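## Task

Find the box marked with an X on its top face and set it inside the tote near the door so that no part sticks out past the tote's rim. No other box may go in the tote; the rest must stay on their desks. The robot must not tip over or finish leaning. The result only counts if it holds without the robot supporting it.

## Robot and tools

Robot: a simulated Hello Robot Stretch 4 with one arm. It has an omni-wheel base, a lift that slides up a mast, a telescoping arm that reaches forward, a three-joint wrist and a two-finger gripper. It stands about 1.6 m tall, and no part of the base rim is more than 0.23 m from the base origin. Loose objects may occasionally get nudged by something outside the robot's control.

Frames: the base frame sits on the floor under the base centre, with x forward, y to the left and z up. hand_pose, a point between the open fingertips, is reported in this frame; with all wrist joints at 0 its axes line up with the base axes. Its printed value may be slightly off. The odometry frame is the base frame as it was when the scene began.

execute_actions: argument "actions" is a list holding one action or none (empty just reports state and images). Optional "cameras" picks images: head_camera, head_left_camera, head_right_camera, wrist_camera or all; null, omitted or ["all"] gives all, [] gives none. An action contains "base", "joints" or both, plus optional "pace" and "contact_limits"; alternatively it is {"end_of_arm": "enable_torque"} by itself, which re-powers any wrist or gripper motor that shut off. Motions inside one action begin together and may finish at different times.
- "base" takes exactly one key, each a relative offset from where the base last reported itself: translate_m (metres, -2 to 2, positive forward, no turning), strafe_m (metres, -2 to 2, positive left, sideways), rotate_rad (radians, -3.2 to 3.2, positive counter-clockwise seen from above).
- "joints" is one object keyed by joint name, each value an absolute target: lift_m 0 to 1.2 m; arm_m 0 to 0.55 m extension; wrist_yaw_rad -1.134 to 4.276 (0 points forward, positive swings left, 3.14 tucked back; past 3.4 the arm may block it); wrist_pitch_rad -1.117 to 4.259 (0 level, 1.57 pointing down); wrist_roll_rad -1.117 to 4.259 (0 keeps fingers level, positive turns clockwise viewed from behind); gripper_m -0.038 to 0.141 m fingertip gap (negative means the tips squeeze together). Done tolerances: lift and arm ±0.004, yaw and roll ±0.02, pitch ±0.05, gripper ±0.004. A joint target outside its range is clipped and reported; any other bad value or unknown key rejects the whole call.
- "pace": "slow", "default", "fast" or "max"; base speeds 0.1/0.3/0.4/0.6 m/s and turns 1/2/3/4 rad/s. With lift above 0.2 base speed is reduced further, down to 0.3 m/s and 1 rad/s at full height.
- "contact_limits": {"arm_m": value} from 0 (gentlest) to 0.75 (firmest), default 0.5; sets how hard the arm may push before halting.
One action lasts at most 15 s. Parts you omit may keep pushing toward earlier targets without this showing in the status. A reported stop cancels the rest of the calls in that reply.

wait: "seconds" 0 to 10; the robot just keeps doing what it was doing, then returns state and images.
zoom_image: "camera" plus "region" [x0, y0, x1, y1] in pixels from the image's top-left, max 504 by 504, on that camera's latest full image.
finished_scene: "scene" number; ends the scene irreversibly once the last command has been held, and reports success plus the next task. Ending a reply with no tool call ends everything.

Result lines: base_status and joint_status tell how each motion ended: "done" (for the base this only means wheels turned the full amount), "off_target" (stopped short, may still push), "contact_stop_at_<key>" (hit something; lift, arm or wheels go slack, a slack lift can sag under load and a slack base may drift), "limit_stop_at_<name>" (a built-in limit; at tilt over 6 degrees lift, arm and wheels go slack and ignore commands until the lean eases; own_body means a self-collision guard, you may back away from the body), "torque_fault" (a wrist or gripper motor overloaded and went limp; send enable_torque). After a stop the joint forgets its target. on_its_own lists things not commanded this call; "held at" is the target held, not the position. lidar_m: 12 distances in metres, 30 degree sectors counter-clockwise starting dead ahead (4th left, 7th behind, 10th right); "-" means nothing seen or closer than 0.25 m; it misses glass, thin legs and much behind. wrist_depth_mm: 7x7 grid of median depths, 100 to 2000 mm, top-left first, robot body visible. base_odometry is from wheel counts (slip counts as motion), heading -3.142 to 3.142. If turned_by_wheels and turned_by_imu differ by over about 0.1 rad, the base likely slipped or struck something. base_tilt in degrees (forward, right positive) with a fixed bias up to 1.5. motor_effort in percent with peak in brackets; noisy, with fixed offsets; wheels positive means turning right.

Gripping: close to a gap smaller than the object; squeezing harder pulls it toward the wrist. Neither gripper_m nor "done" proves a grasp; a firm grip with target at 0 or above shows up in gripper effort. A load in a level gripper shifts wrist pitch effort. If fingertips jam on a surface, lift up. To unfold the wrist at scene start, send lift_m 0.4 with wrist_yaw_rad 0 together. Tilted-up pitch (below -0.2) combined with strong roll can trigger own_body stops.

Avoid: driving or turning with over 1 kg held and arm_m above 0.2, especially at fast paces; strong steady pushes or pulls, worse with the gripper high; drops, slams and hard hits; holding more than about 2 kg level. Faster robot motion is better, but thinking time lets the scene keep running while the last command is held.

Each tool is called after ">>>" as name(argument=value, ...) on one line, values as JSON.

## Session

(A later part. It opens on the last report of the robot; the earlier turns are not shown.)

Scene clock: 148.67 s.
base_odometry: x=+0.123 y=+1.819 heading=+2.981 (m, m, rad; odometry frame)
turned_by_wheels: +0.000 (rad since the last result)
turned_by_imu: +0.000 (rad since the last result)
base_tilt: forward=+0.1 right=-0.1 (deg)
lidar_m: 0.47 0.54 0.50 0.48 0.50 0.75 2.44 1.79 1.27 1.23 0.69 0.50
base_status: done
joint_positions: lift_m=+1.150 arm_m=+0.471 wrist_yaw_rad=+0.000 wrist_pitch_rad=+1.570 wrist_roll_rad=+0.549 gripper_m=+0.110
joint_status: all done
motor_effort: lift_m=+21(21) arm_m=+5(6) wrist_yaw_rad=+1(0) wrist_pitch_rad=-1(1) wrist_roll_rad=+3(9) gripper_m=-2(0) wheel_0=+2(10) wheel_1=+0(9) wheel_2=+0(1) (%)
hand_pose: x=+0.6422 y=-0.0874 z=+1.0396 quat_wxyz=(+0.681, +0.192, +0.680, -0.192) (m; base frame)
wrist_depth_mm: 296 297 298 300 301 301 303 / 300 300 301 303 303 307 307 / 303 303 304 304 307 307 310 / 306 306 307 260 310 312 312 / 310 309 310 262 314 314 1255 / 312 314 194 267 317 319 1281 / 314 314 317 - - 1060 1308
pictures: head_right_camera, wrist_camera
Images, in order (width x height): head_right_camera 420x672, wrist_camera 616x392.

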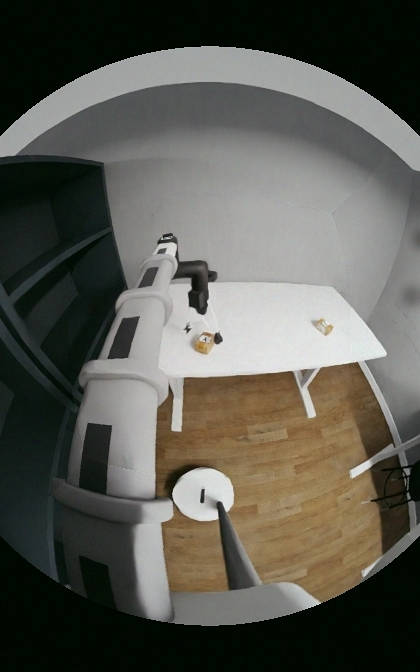

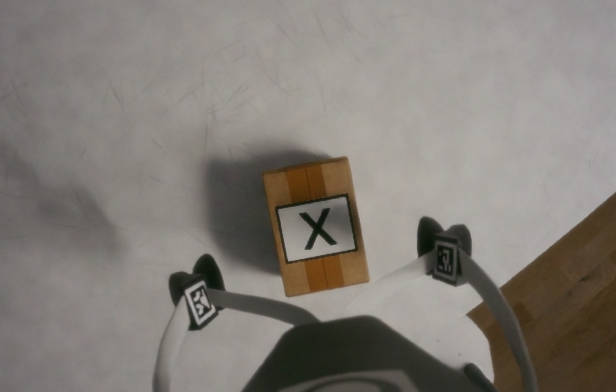

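>>> execute_actions(actions=[{"joints": {"lift_m": 1.085}}], cameras=["wrist_camera", "head_right_camera"])

Scene clock: 152.63 s.
base_odometry: x=+0.123 y=+1.819 heading=+2.981 (m, m, rad; odometry frame)
turned_by_wheels: +0.000 (rad since the last result)
turned_by_imu: +0.000 (rad since the last result)
base_tilt: forward=+0.1 right=-0.1 (deg)
lidar_m: 0.48 0.56 0.50 0.49 0.52 0.75 2.45 1.81 1.29 1.23 0.68 0.51
base_status: not commanded
joint_positions: lift_m=+1.085 arm_m=+0.471 wrist_yaw_rad=+0.000 wrist_pitch_rad=+1.570 wrist_roll_rad=+0.549 gripper_m=+0.110
joint_status: all done
motor_effort: lift_m=+17(20) arm_m=+5(5) wrist_yaw_rad=+1(1) wrist_pitch_rad=+0(0) wrist_roll_rad=+3(3) gripper_m=+1(0) wheel_0=+2(2) wheel_1=+0(0) wheel_2=+0(0) (%)
hand_pose: x=+0.6422 y=-0.0874 z=+0.9750 quat_wxyz=(+0.681, +0.192, +0.680, -0.192) (m; base frame)
wrist_depth_mm: 235 236 237 236 238 239 240 / 237 238 239 241 241 242 243 / 240 240 242 243 244 244 245 / 241 244 244 196 246 247 248 / 245 246 247 197 200 250 250 / 248 249 193 199 251 253 1229 / 250 250 251 - - 256 1229
pictures: head_right_camera, wrist_camera
Images, in order (width x height): head_right_camera 420x672, wrist_camera 616x392.

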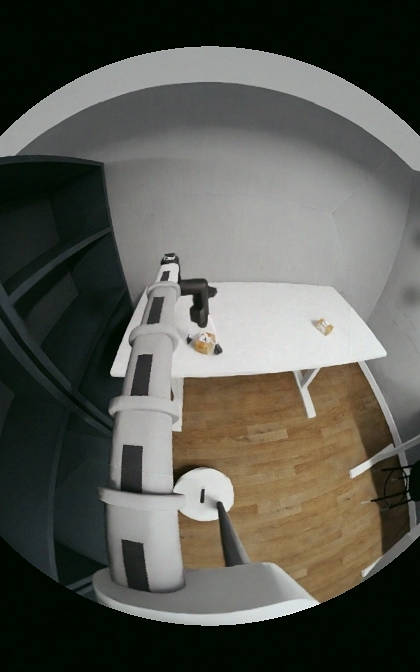

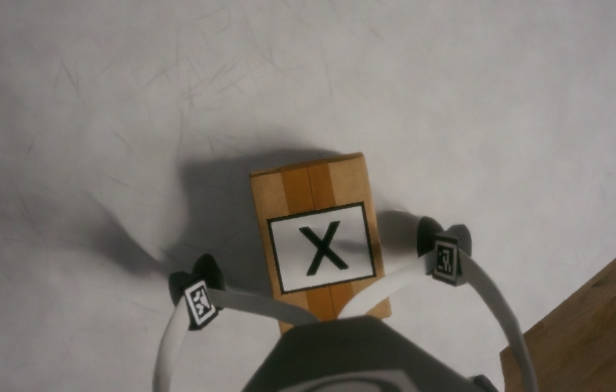

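>>> execute_actions(actions=[{"joints": {"lift_m": 1.078, "gripper_m": 0.025}}], cameras=["wrist_camera", "head_right_camera"])

Scene clock: 158.97 s.
base_odometry: x=+0.123 y=+1.819 heading=+2.981 (m, m, rad; odometry frame)
turned_by_wheels: +0.000 (rad since the last result)
turned_by_imu: +0.000 (rad since the last result)
base_tilt: forward=+0.2 right=-0.1 (deg)
lidar_m: 0.48 0.57 0.51 0.47 0.51 0.73 2.46 1.81 1.29 1.21 0.71 0.49
base_status: not commanded
joint_positions: lift_m=+1.078 arm_m=+0.471 wrist_yaw_rad=+0.000 wrist_pitch_rad=+1.570 wrist_roll_rad=+0.550 gripper_m=+0.025
joint_status: all done
motor_effort: lift_m=+17(19) arm_m=+5(5) wrist_yaw_rad=+0(0) wrist_pitch_rad=-1(1) wrist_roll_rad=+3(3) gripper_m=-19(19) wheel_0=+2(2) wheel_1=+0(0) wheel_2=+0(0) (%)
hand_pose: x=+0.6424 y=-0.0874 z=+0.9680 quat_wxyz=(+0.681, +0.192, +0.680, -0.192) (m; base frame)
wrist_depth_mm: 228 230 229 231 231 233 234 / 231 231 231 234 234 234 236 / 233 234 235 236 236 238 238 / 236 236 236 184 238 239 241 / 238 238 238 185 187 242 244 / 240 240 190 187 190 245 247 / 242 243 244 - - 249 1205
pictures: head_right_camera, wrist_camera
Images, in order (width x height): head_right_camera 420x672, wrist_camera 616x392.

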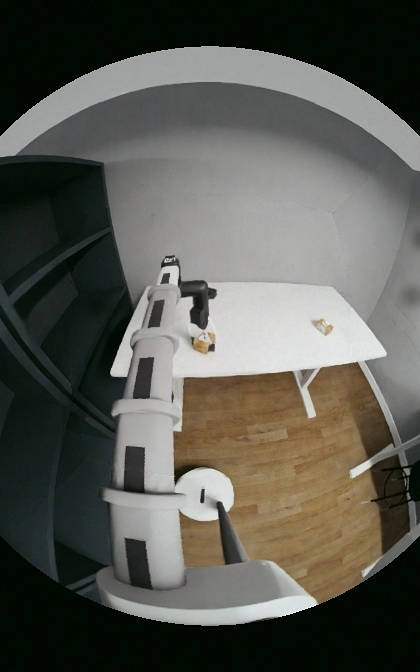

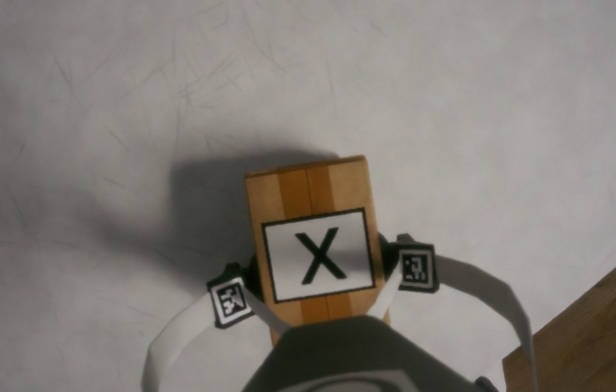

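>>> execute_actions(actions=[{"joints": {"lift_m": 1.13}}], cameras=["wrist_camera"])

Scene clock: 162.87 s.
base_odometry: x=+0.123 y=+1.819 heading=+2.981 (m, m, rad; odometry frame)
turned_by_wheels: +0.000 (rad since the last result)
turned_by_imu: +0.000 (rad since the last result)
base_tilt: forward=+0.3 right=-0.1 (deg)
lidar_m: 0.49 0.53 0.50 0.47 0.51 0.75 2.46 1.81 1.27 1.22 0.68 0.51
base_status: not commanded
joint_positions: lift_m=+1.130 arm_m=+0.471 wrist_yaw_rad=+0.000 wrist_pitch_rad=+1.570 wrist_roll_rad=+0.550 gripper_m=+0.025
joint_status: all done
motor_effort: lift_m=+23(25) arm_m=+5(5) wrist_yaw_rad=+0(0) wrist_pitch_rad=+0(0) wrist_roll_rad=+2(3) gripper_m=-20(16) wheel_0=+3(2) wheel_1=+0(0) wheel_2=+0(0) (%)
hand_pose: x=+0.6423 y=-0.0874 z=+1.0195 quat_wxyz=(+0.681, +0.192, +0.680, -0.192) (m; base frame)
wrist_depth_mm: 277 278 278 281 281 283 286 / 281 279 281 285 286 283 285 / 282 283 283 286 289 289 289 / 285 287 287 183 289 291 293 / 289 290 291 185 187 296 296 / 290 294 190 186 190 298 1255 / 294 294 297 - - 1060 1281
pictures: wrist_camera
Images, in order (width x height): wrist_camera 616x392.

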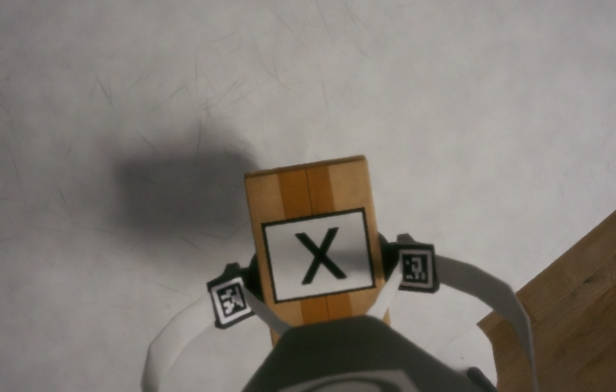

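>>> execute_actions(actions=[{"base": {"translate_m": -0.4}, "joints": {"arm_m": 0.0}, "pace": "fast"}], cameras=[])

>>> execute_actions(actions=[{"base": {"rotate_rad": 1.585}, "joints": {"lift_m": 0.45}, "pace": "fast"}], cameras=["wrist_camera", "head_left_camera"])

Scene clock: 191.70 s.
base_odometry: x=+0.518 y=+1.755 heading=+2.980 (m, m, rad; odometry frame)
turned_by_wheels: +0.000 (rad since the last result)
turned_by_imu: +0.000 (rad since the last result)
base_tilt: forward=+0.2 right=-0.1 (deg)
lidar_m: 0.89 0.71 0.53 0.49 0.54 0.77 2.04 2.14 1.27 1.21 1.22 0.90
base_status: done
joint_positions: lift_m=+1.130 arm_m=+0.001 wrist_yaw_rad=+0.000 wrist_pitch_rad=+1.570 wrist_roll_rad=+0.550 gripper_m=+0.025
joint_status: all done
motor_effort: lift_m=+23(23) arm_m=-5(5) wrist_yaw_rad=+1(1) wrist_pitch_rad=-2(3) wrist_roll_rad=+2(3) gripper_m=-20(21) wheel_0=-3(8) wheel_1=-2(6) wheel_2=+0(11) (%)
hand_pose: x=+0.1719 y=-0.0874 z=+1.0195 quat_wxyz=(+0.681, +0.192, +0.680, -0.192) (m; base frame)
wrist_depth_mm: 1160 1182 1160 1160 1182 1182 1205 / 1182 1182 1229 1182 1205 1229 1205 / 1182 1205 1205 1205 1205 1255 1229 / 1138 1205 1229 184 1205 1229 1255 / 1160 1205 1205 185 187 1255 1255 / 1182 1160 190 187 190 1255 1255 / 732 1182 1229 - - 1281 1255
pictures: none
No camera images: the call's "cameras" was empty. Leave "cameras" out to get every camera's image.

Scene clock: 194.50 s.
base_odometry: x=+0.518 y=+1.754 heading=-1.718 (m, m, rad; odometry frame)
turned_by_wheels: +1.584 (rad since the last result)
turned_by_imu: +1.563 (rad since the last result)
base_tilt: forward=+0.2 right=-0.1 (deg)
lidar_m: 0.47 0.52 0.76 2.00 2.17 1.27 1.26 1.19 0.92 0.89 0.72 0.52
base_status: done
joint_positions: lift_m=+0.450 arm_m=+0.001 wrist_yaw_rad=+0.000 wrist_pitch_rad=+1.570 wrist_roll_rad=+0.550 gripper_m=+0.025
joint_status: all done
motor_effort: lift_m=+18(21) arm_m=-5(5) wrist_yaw_rad=+1(2) wrist_pitch_rad=+0(2) wrist_roll_rad=+2(2) gripper_m=-18(17) wheel_0=-4(8) wheel_1=-4(7) wheel_2=-2(7) (%)
hand_pose: x=+0.1720 y=-0.0874 z=+0.3399 quat_wxyz=(+0.681, +0.192, +0.680, -0.192) (m; base frame)
wrist_depth_mm: 462 517 539 544 539 544 544 / 492 544 549 549 549 554 554 / 544 544 549 549 554 554 559 / 549 549 559 184 413 559 564 / 559 554 418 185 187 569 574 / 569 559 190 186 191 355 574 / 569 569 357 - - 359 585
pictures: head_left_camera, wrist_camera
Images, in order (width x height): head_left_camera 420x672, wrist_camera 616x392.

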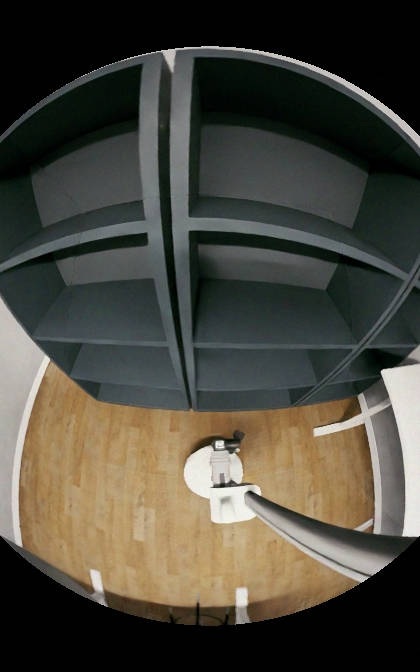

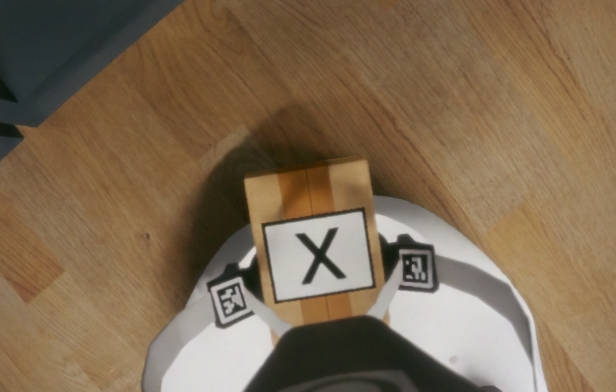

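Left wall is 2.00–2.04 m away; I want ~0.42 m clearance.

>>> execute_actions(actions=[{"base": {"strafe_m": 1.6}, "pace": "max"}], cameras=["head_camera", "head_left_camera"])

Scene clock: 201.60 s.
base_odometry: x=+2.100 y=+1.519 heading=-1.718 (m, m, rad; odometry frame)
turned_by_wheels: +0.000 (rad since the last result)
turned_by_imu: -0.002 (rad since the last result)
base_tilt: forward=+0.2 right=+0.0 (deg)
lidar_m: 1.56 0.63 0.42 0.41 0.45 0.63 1.50 1.27 1.76 1.99 0.81 0.75
base_status: done
joint_positions: lift_m=+0.450 arm_m=+0.001 wrist_yaw_rad=+0.000 wrist_pitch_rad=+1.570 wrist_roll_rad=+0.550 gripper_m=+0.025
joint_status: not commanded
motor_effort: lift_m=+20(20) arm_m=-5(5) wrist_yaw_rad=+1(1) wrist_pitch_rad=+0(1) wrist_roll_rad=+2(2) gripper_m=-18(20) wheel_0=-1(15) wheel_1=-1(16) wheel_2=+1(0) (%)
hand_pose: x=+0.1720 y=-0.0874 z=+0.3397 quat_wxyz=(+0.681, +0.192, +0.680, -0.192) (m; base frame)
wrist_depth_mm: 535 535 535 539 539 549 549 / 544 549 539 549 554 554 554 / 554 549 549 554 554 554 559 / 554 554 559 183 410 559 564 / 554 554 413 185 187 569 569 / 559 569 190 186 191 353 580 / 574 569 357 - - 362 580
pictures: head_camera, head_left_camera
Images, in order (width x height): head_camera 420x560, head_left_camera 420x672.

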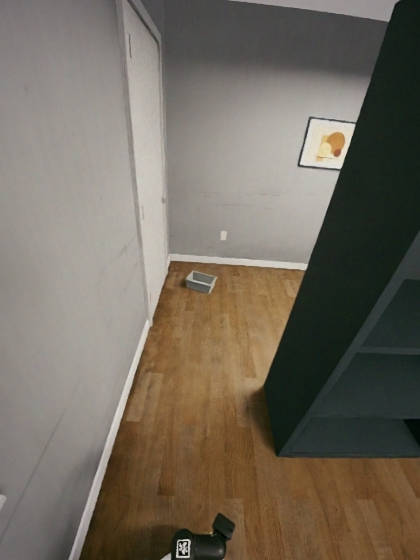

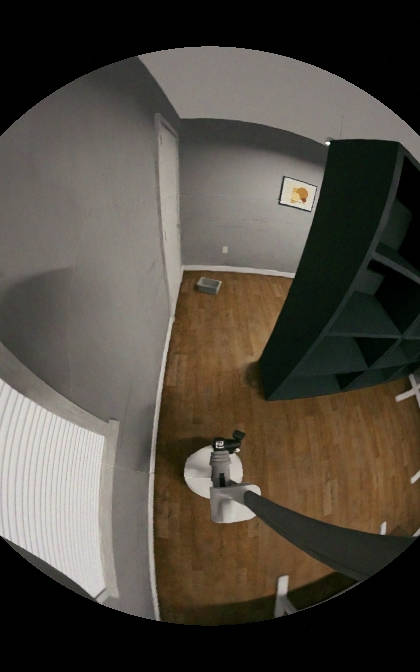

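>>> execute_actions(actions=[{"base": {"translate_m": 1.6}, "joints": {"arm_m": 0.15}, "pace": "max"}])

Scene clock: 209.63 s.
base_odometry: x=+1.866 y=-0.064 heading=-1.718 (m, m, rad; odometry frame)
turned_by_wheels: +0.000 (rad since the last result)
turned_by_imu: -0.001 (rad since the last result)
base_tilt: forward=+0.2 right=+0.0 (deg)
lidar_m: 0.55 0.50 0.36 0.34 0.41 0.57 1.83 0.74 0.79 2.55 1.59 0.50
base_status: done
joint_positions: lift_m=+0.450 arm_m=+0.149 wrist_yaw_rad=+0.000 wrist_pitch_rad=+1.570 wrist_roll_rad=+0.550 gripper_m=+0.025
joint_status: all done
motor_effort: lift_m=+20(20) arm_m=+5(7) wrist_yaw_rad=+0(2) wrist_pitch_rad=-2(2) wrist_roll_rad=+2(2) gripper_m=-17(20) wheel_0=+2(11) wheel_1=+0(7) wheel_2=+2(15) (%)
hand_pose: x=+0.3203 y=-0.0874 z=+0.3397 quat_wxyz=(+0.681, +0.192, +0.680, -0.192) (m; base frame)
wrist_depth_mm: 517 530 535 539 544 549 549 / 484 530 539 544 549 549 549 / 544 544 554 549 554 554 559 / 559 554 554 184 554 564 564 / 554 559 559 185 187 569 569 / 564 564 190 187 191 359 574 / 564 564 574 - - 362 379
pictures: head_camera, head_left_camera, head_right_camera, wrist_camera
Images, in order (width x height): head_camera 420x560, head_left_camera 420x672, head_right_camera 420x672, wrist_camera 616x392.

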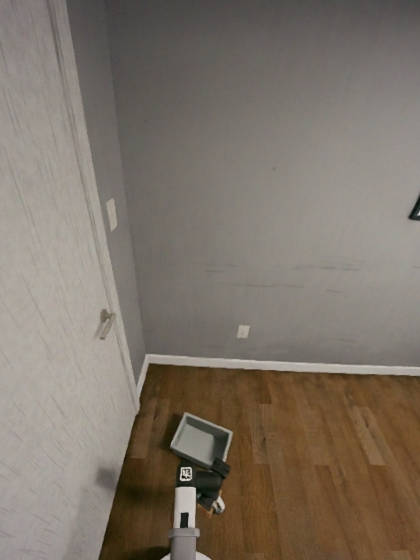

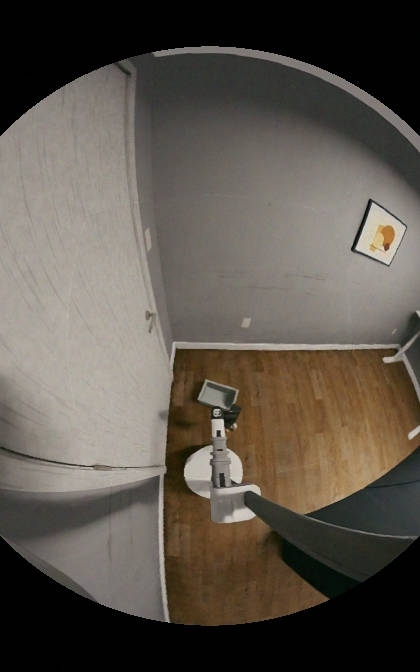

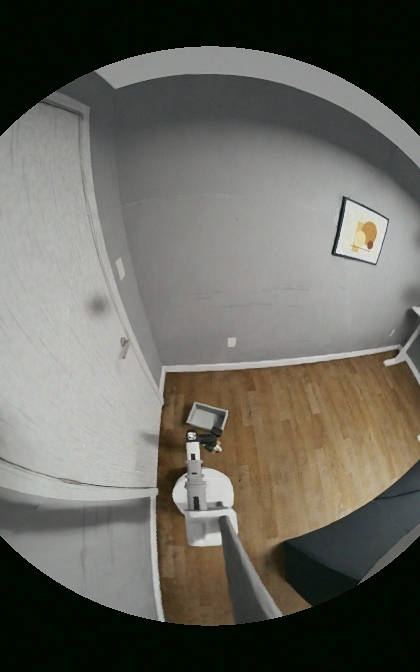

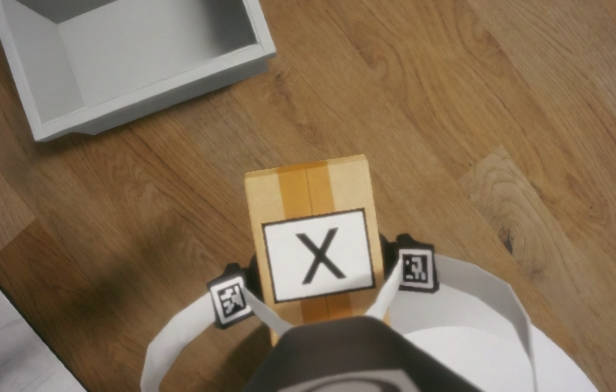

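>>> execute_actions(actions=[{"joints": {"arm_m": 0.44, "wrist_roll_rad": 0.38, "lift_m": 0.36}, "pace": "fast"}], cameras=["wrist_camera", "head_camera"])

Scene clock: 224.67 s.
base_odometry: x=+1.866 y=-0.064 heading=-1.718 (m, m, rad; odometry frame)
turned_by_wheels: +0.000 (rad since the last result)
turned_by_imu: +0.000 (rad since the last result)
base_tilt: forward=+0.2 right=+0.0 (deg)
lidar_m: 0.56 0.51 0.37 0.33 0.40 0.57 1.81 0.77 0.79 2.56 1.60 0.52
base_status: not commanded
joint_positions: lift_m=+0.360 arm_m=+0.439 wrist_yaw_rad=+0.000 wrist_pitch_rad=+1.570 wrist_roll_rad=+0.380 gripper_m=+0.025
joint_status: all done
motor_effort: lift_m=+17(20) arm_m=+5(6) wrist_yaw_rad=+0(0) wrist_pitch_rad=+1(1) wrist_roll_rad=+0(4) gripper_m=-22(18) wheel_0=+3(2) wheel_1=+0(0) wheel_2=+2(1) (%)
hand_pose: x=+0.6103 y=-0.0874 z=+0.2499 quat_wxyz=(+0.695, +0.134, +0.694, -0.134) (m; base frame)
wrist_depth_mm: 449 449 452 455 455 455 459 / 452 455 459 452 394 459 459 / 459 430 449 459 459 466 469 / 462 418 462 183 413 466 473 / 469 466 462 186 187 473 480 / 473 473 190 186 191 477 484 / 477 477 488 - - 484 488
pictures: head_camera, wrist_camera
Images, in order (width x height): head_camera 420x560, wrist_camera 616x392.

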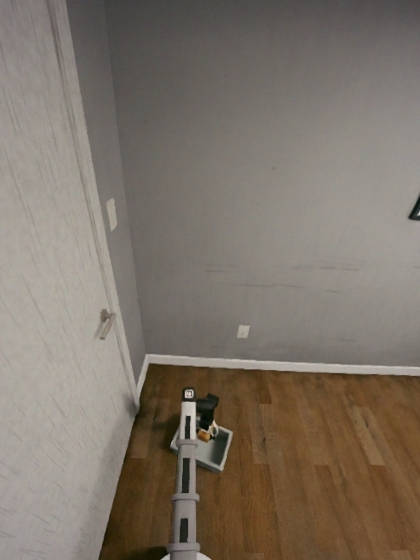

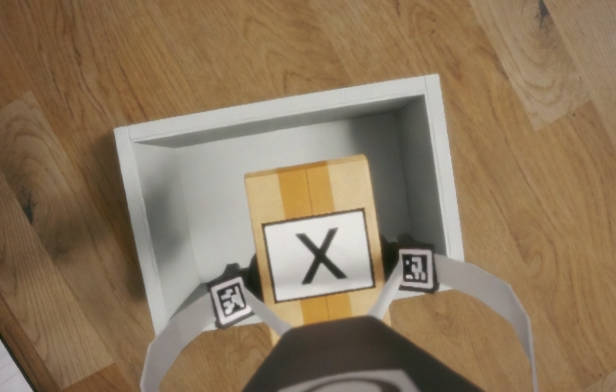

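>>> execute_actions(actions=[{"joints": {"lift_m": 0.14}}], cameras=["wrist_camera", "head_camera"])

Scene clock: 241.20 s.
base_odometry: x=+1.866 y=-0.064 heading=-1.718 (m, m, rad; odometry frame)
turned_by_wheels: +0.000 (rad since the last result)
turned_by_imu: +0.000 (rad since the last result)
base_tilt: forward=+0.1 right=+0.0 (deg)
lidar_m: 0.61 0.51 0.37 0.34 0.39 0.59 1.81 0.76 0.81 2.57 1.60 0.52
base_status: not commanded
joint_positions: lift_m=+0.140 arm_m=+0.439 wrist_yaw_rad=+0.000 wrist_pitch_rad=+1.570 wrist_roll_rad=+0.380 gripper_m=+0.025
joint_status: all done
motor_effort: lift_m=+17(16) arm_m=+5(5) wrist_yaw_rad=+0(0) wrist_pitch_rad=-1(3) wrist_roll_rad=+0(0) gripper_m=-21(17) wheel_0=+2(3) wheel_1=+0(0) wheel_2=+2(2) (%)
hand_pose: x=+0.6102 y=-0.0874 z=+0.0299 quat_wxyz=(+0.695, +0.134, +0.694, -0.134) (m; base frame)
wrist_depth_mm: 125 125 126 134 153 176 - / 143 164 191 228 242 229 177 / 216 243 243 244 245 245 182 / 216 244 245 184 248 248 190 / 210 247 248 185 187 250 197 / 202 250 190 186 190 231 204 / 198 241 254 - - 206 197
pictures: head_camera, wrist_camera
Images, in order (width x height): head_camera 420x560, wrist_camera 616x392.

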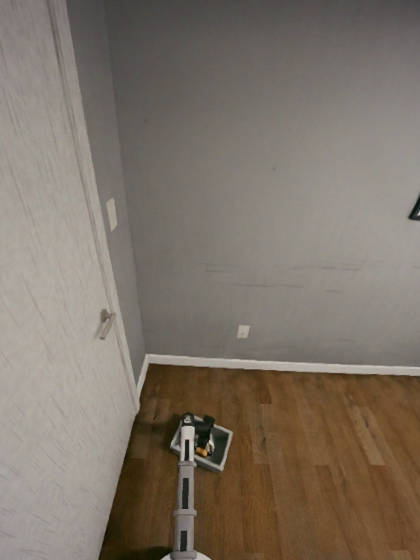

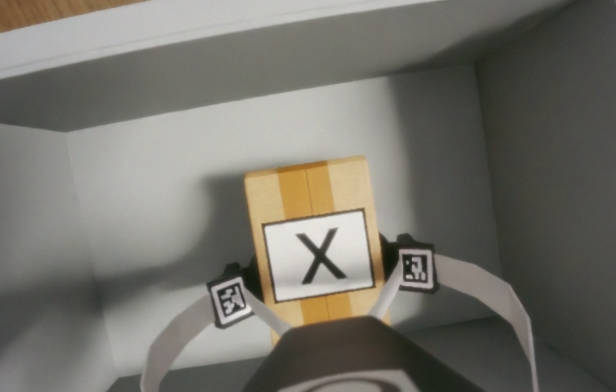

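>>> execute_actions(actions=[{"joints": {"lift_m": 0.131}}], cameras=[])

>>> execute_actions(actions=[{"joints": {"gripper_m": 0.085}}], cameras=["wrist_camera"])

>>> execute_actions(actions=[{"joints": {"lift_m": 0.33}, "pace": "fast"}], cameras=["wrist_camera", "head_camera"])

Scene clock: 246.93 s.
base_odometry: x=+1.866 y=-0.064 heading=-1.718 (m, m, rad; odometry frame)
turned_by_wheels: +0.000 (rad since the last result)
turned_by_imu: +0.000 (rad since the last result)
base_tilt: forward=+0.2 right=-0.2 (deg)
lidar_m: 0.59 0.49 0.37 0.35 0.41 0.60 3.67 0.78 0.78 2.55 1.61 0.51
base_status: not commanded
joint_positions: lift_m=+0.131 arm_m=+0.439 wrist_yaw_rad=+0.000 wrist_pitch_rad=+1.570 wrist_roll_rad=+0.380 gripper_m=+0.025
joint_status: all done
motor_effort: lift_m=+17(17) arm_m=+5(5) wrist_yaw_rad=+1(1) wrist_pitch_rad=+0(0) wrist_roll_rad=+0(0) gripper_m=-16(21) wheel_0=+2(2) wheel_1=+0(0) wheel_2=+2(2) (%)
hand_pose: x=+0.6102 y=-0.0874 z=+0.0209 quat_wxyz=(+0.695, +0.134, +0.694, -0.134) (m; base frame)
wrist_depth_mm: 116 117 123 134 152 175 - / 144 164 191 227 234 230 177 / 216 234 234 235 236 236 182 / 217 236 236 184 238 240 190 / 209 239 238 185 187 241 197 / 202 241 190 186 191 231 204 / 197 242 244 - - 206 197
pictures: none
No camera images: the call's "cameras" was empty. Leave "cameras" out to get every camera's image.

Scene clock: 248.33 s.
base_odometry: x=+1.866 y=-0.064 heading=-1.718 (m, m, rad; odometry frame)
turned_by_wheels: +0.000 (rad since the last result)
turned_by_imu: +0.000 (rad since the last result)
base_tilt: forward=+0.2 right=-0.1 (deg)
lidar_m: 0.61 0.51 0.34 0.32 0.40 0.59 1.84 0.77 0.80 2.56 1.58 0.52
base_status: not commanded
joint_positions: lift_m=+0.131 arm_m=+0.439 wrist_yaw_rad=+0.000 wrist_pitch_rad=+1.572 wrist_roll_rad=+0.380 gripper_m=+0.085
joint_status: all done
motor_effort: lift_m=+17(17) arm_m=+5(5) wrist_yaw_rad=+1(1) wrist_pitch_rad=-7(6) wrist_roll_rad=+0(0) gripper_m=+2(18) wheel_0=+3(2) wheel_1=+0(0) wheel_2=+2(2) (%)
hand_pose: x=+0.6096 y=-0.0874 z=+0.0210 quat_wxyz=(+0.694, +0.134, +0.695, -0.134) (m; base frame)
wrist_depth_mm: 120 119 121 132 150 172 - / 141 161 188 221 236 229 176 / 214 237 238 238 240 239 181 / 217 238 239 191 242 242 189 / 210 241 242 192 193 245 196 / 202 245 193 193 247 231 203 / 198 247 247 - - 210 196
pictures: wrist_camera
Images, in order (width x height): wrist_camera 616x392.

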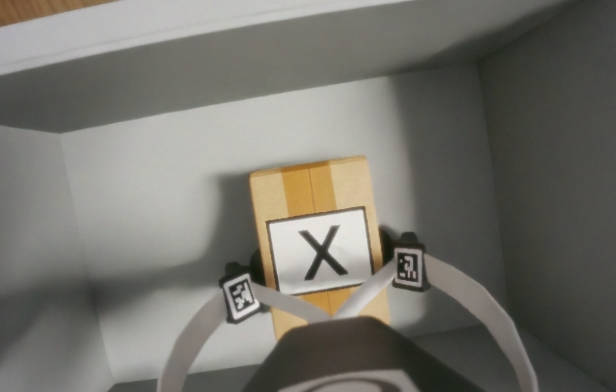

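Scene clock: 249.87 s.
base_odometry: x=+1.866 y=-0.064 heading=-1.718 (m, m, rad; odometry frame)
turned_by_wheels: +0.000 (rad since the last result)
turned_by_imu: +0.000 (rad since the last result)
base_tilt: forward=+0.2 right=-0.1 (deg)
lidar_m: 0.53 0.51 0.36 0.33 0.39 0.60 1.83 0.77 0.81 2.54 1.57 0.53
base_status: not commanded
joint_positions: lift_m=+0.330 arm_m=+0.439 wrist_yaw_rad=+0.000 wrist_pitch_rad=+1.570 wrist_roll_rad=+0.380 gripper_m=+0.085
joint_status: all done
motor_effort: lift_m=+22(23) arm_m=+5(5) wrist_yaw_rad=+1(2) wrist_pitch_rad=-2(6) wrist_roll_rad=+0(0) gripper_m=-3(2) wheel_0=+2(3) wheel_1=+0(0) wheel_2=+1(2) (%)
hand_pose: x=+0.6102 y=-0.0874 z=+0.2195 quat_wxyz=(+0.695, +0.134, +0.694, -0.134) (m; base frame)
wrist_depth_mm: 421 424 424 424 424 427 430 / 424 424 424 427 353 430 430 / 427 338 430 430 430 436 439 / 433 377 433 387 433 442 439 / 439 379 436 436 222 442 445 / 445 442 201 325 329 449 452 / 449 449 449 - - 452 455
pictures: head_camera, wrist_camera
Images, in order (width x height): head_camera 420x560, wrist_camera 616x392.

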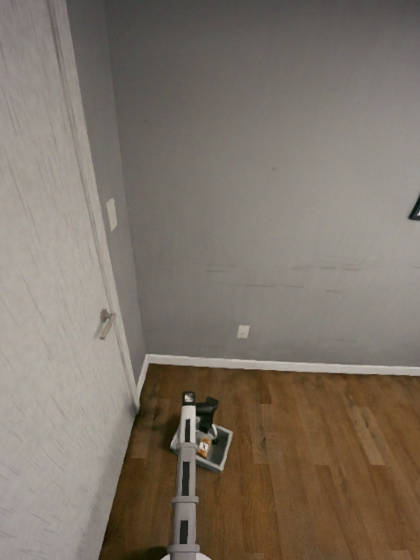

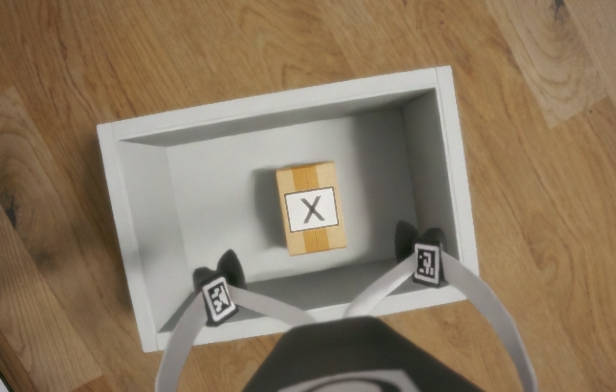

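>>> finished_scene(scene=1)

The scene is finished: the task was done.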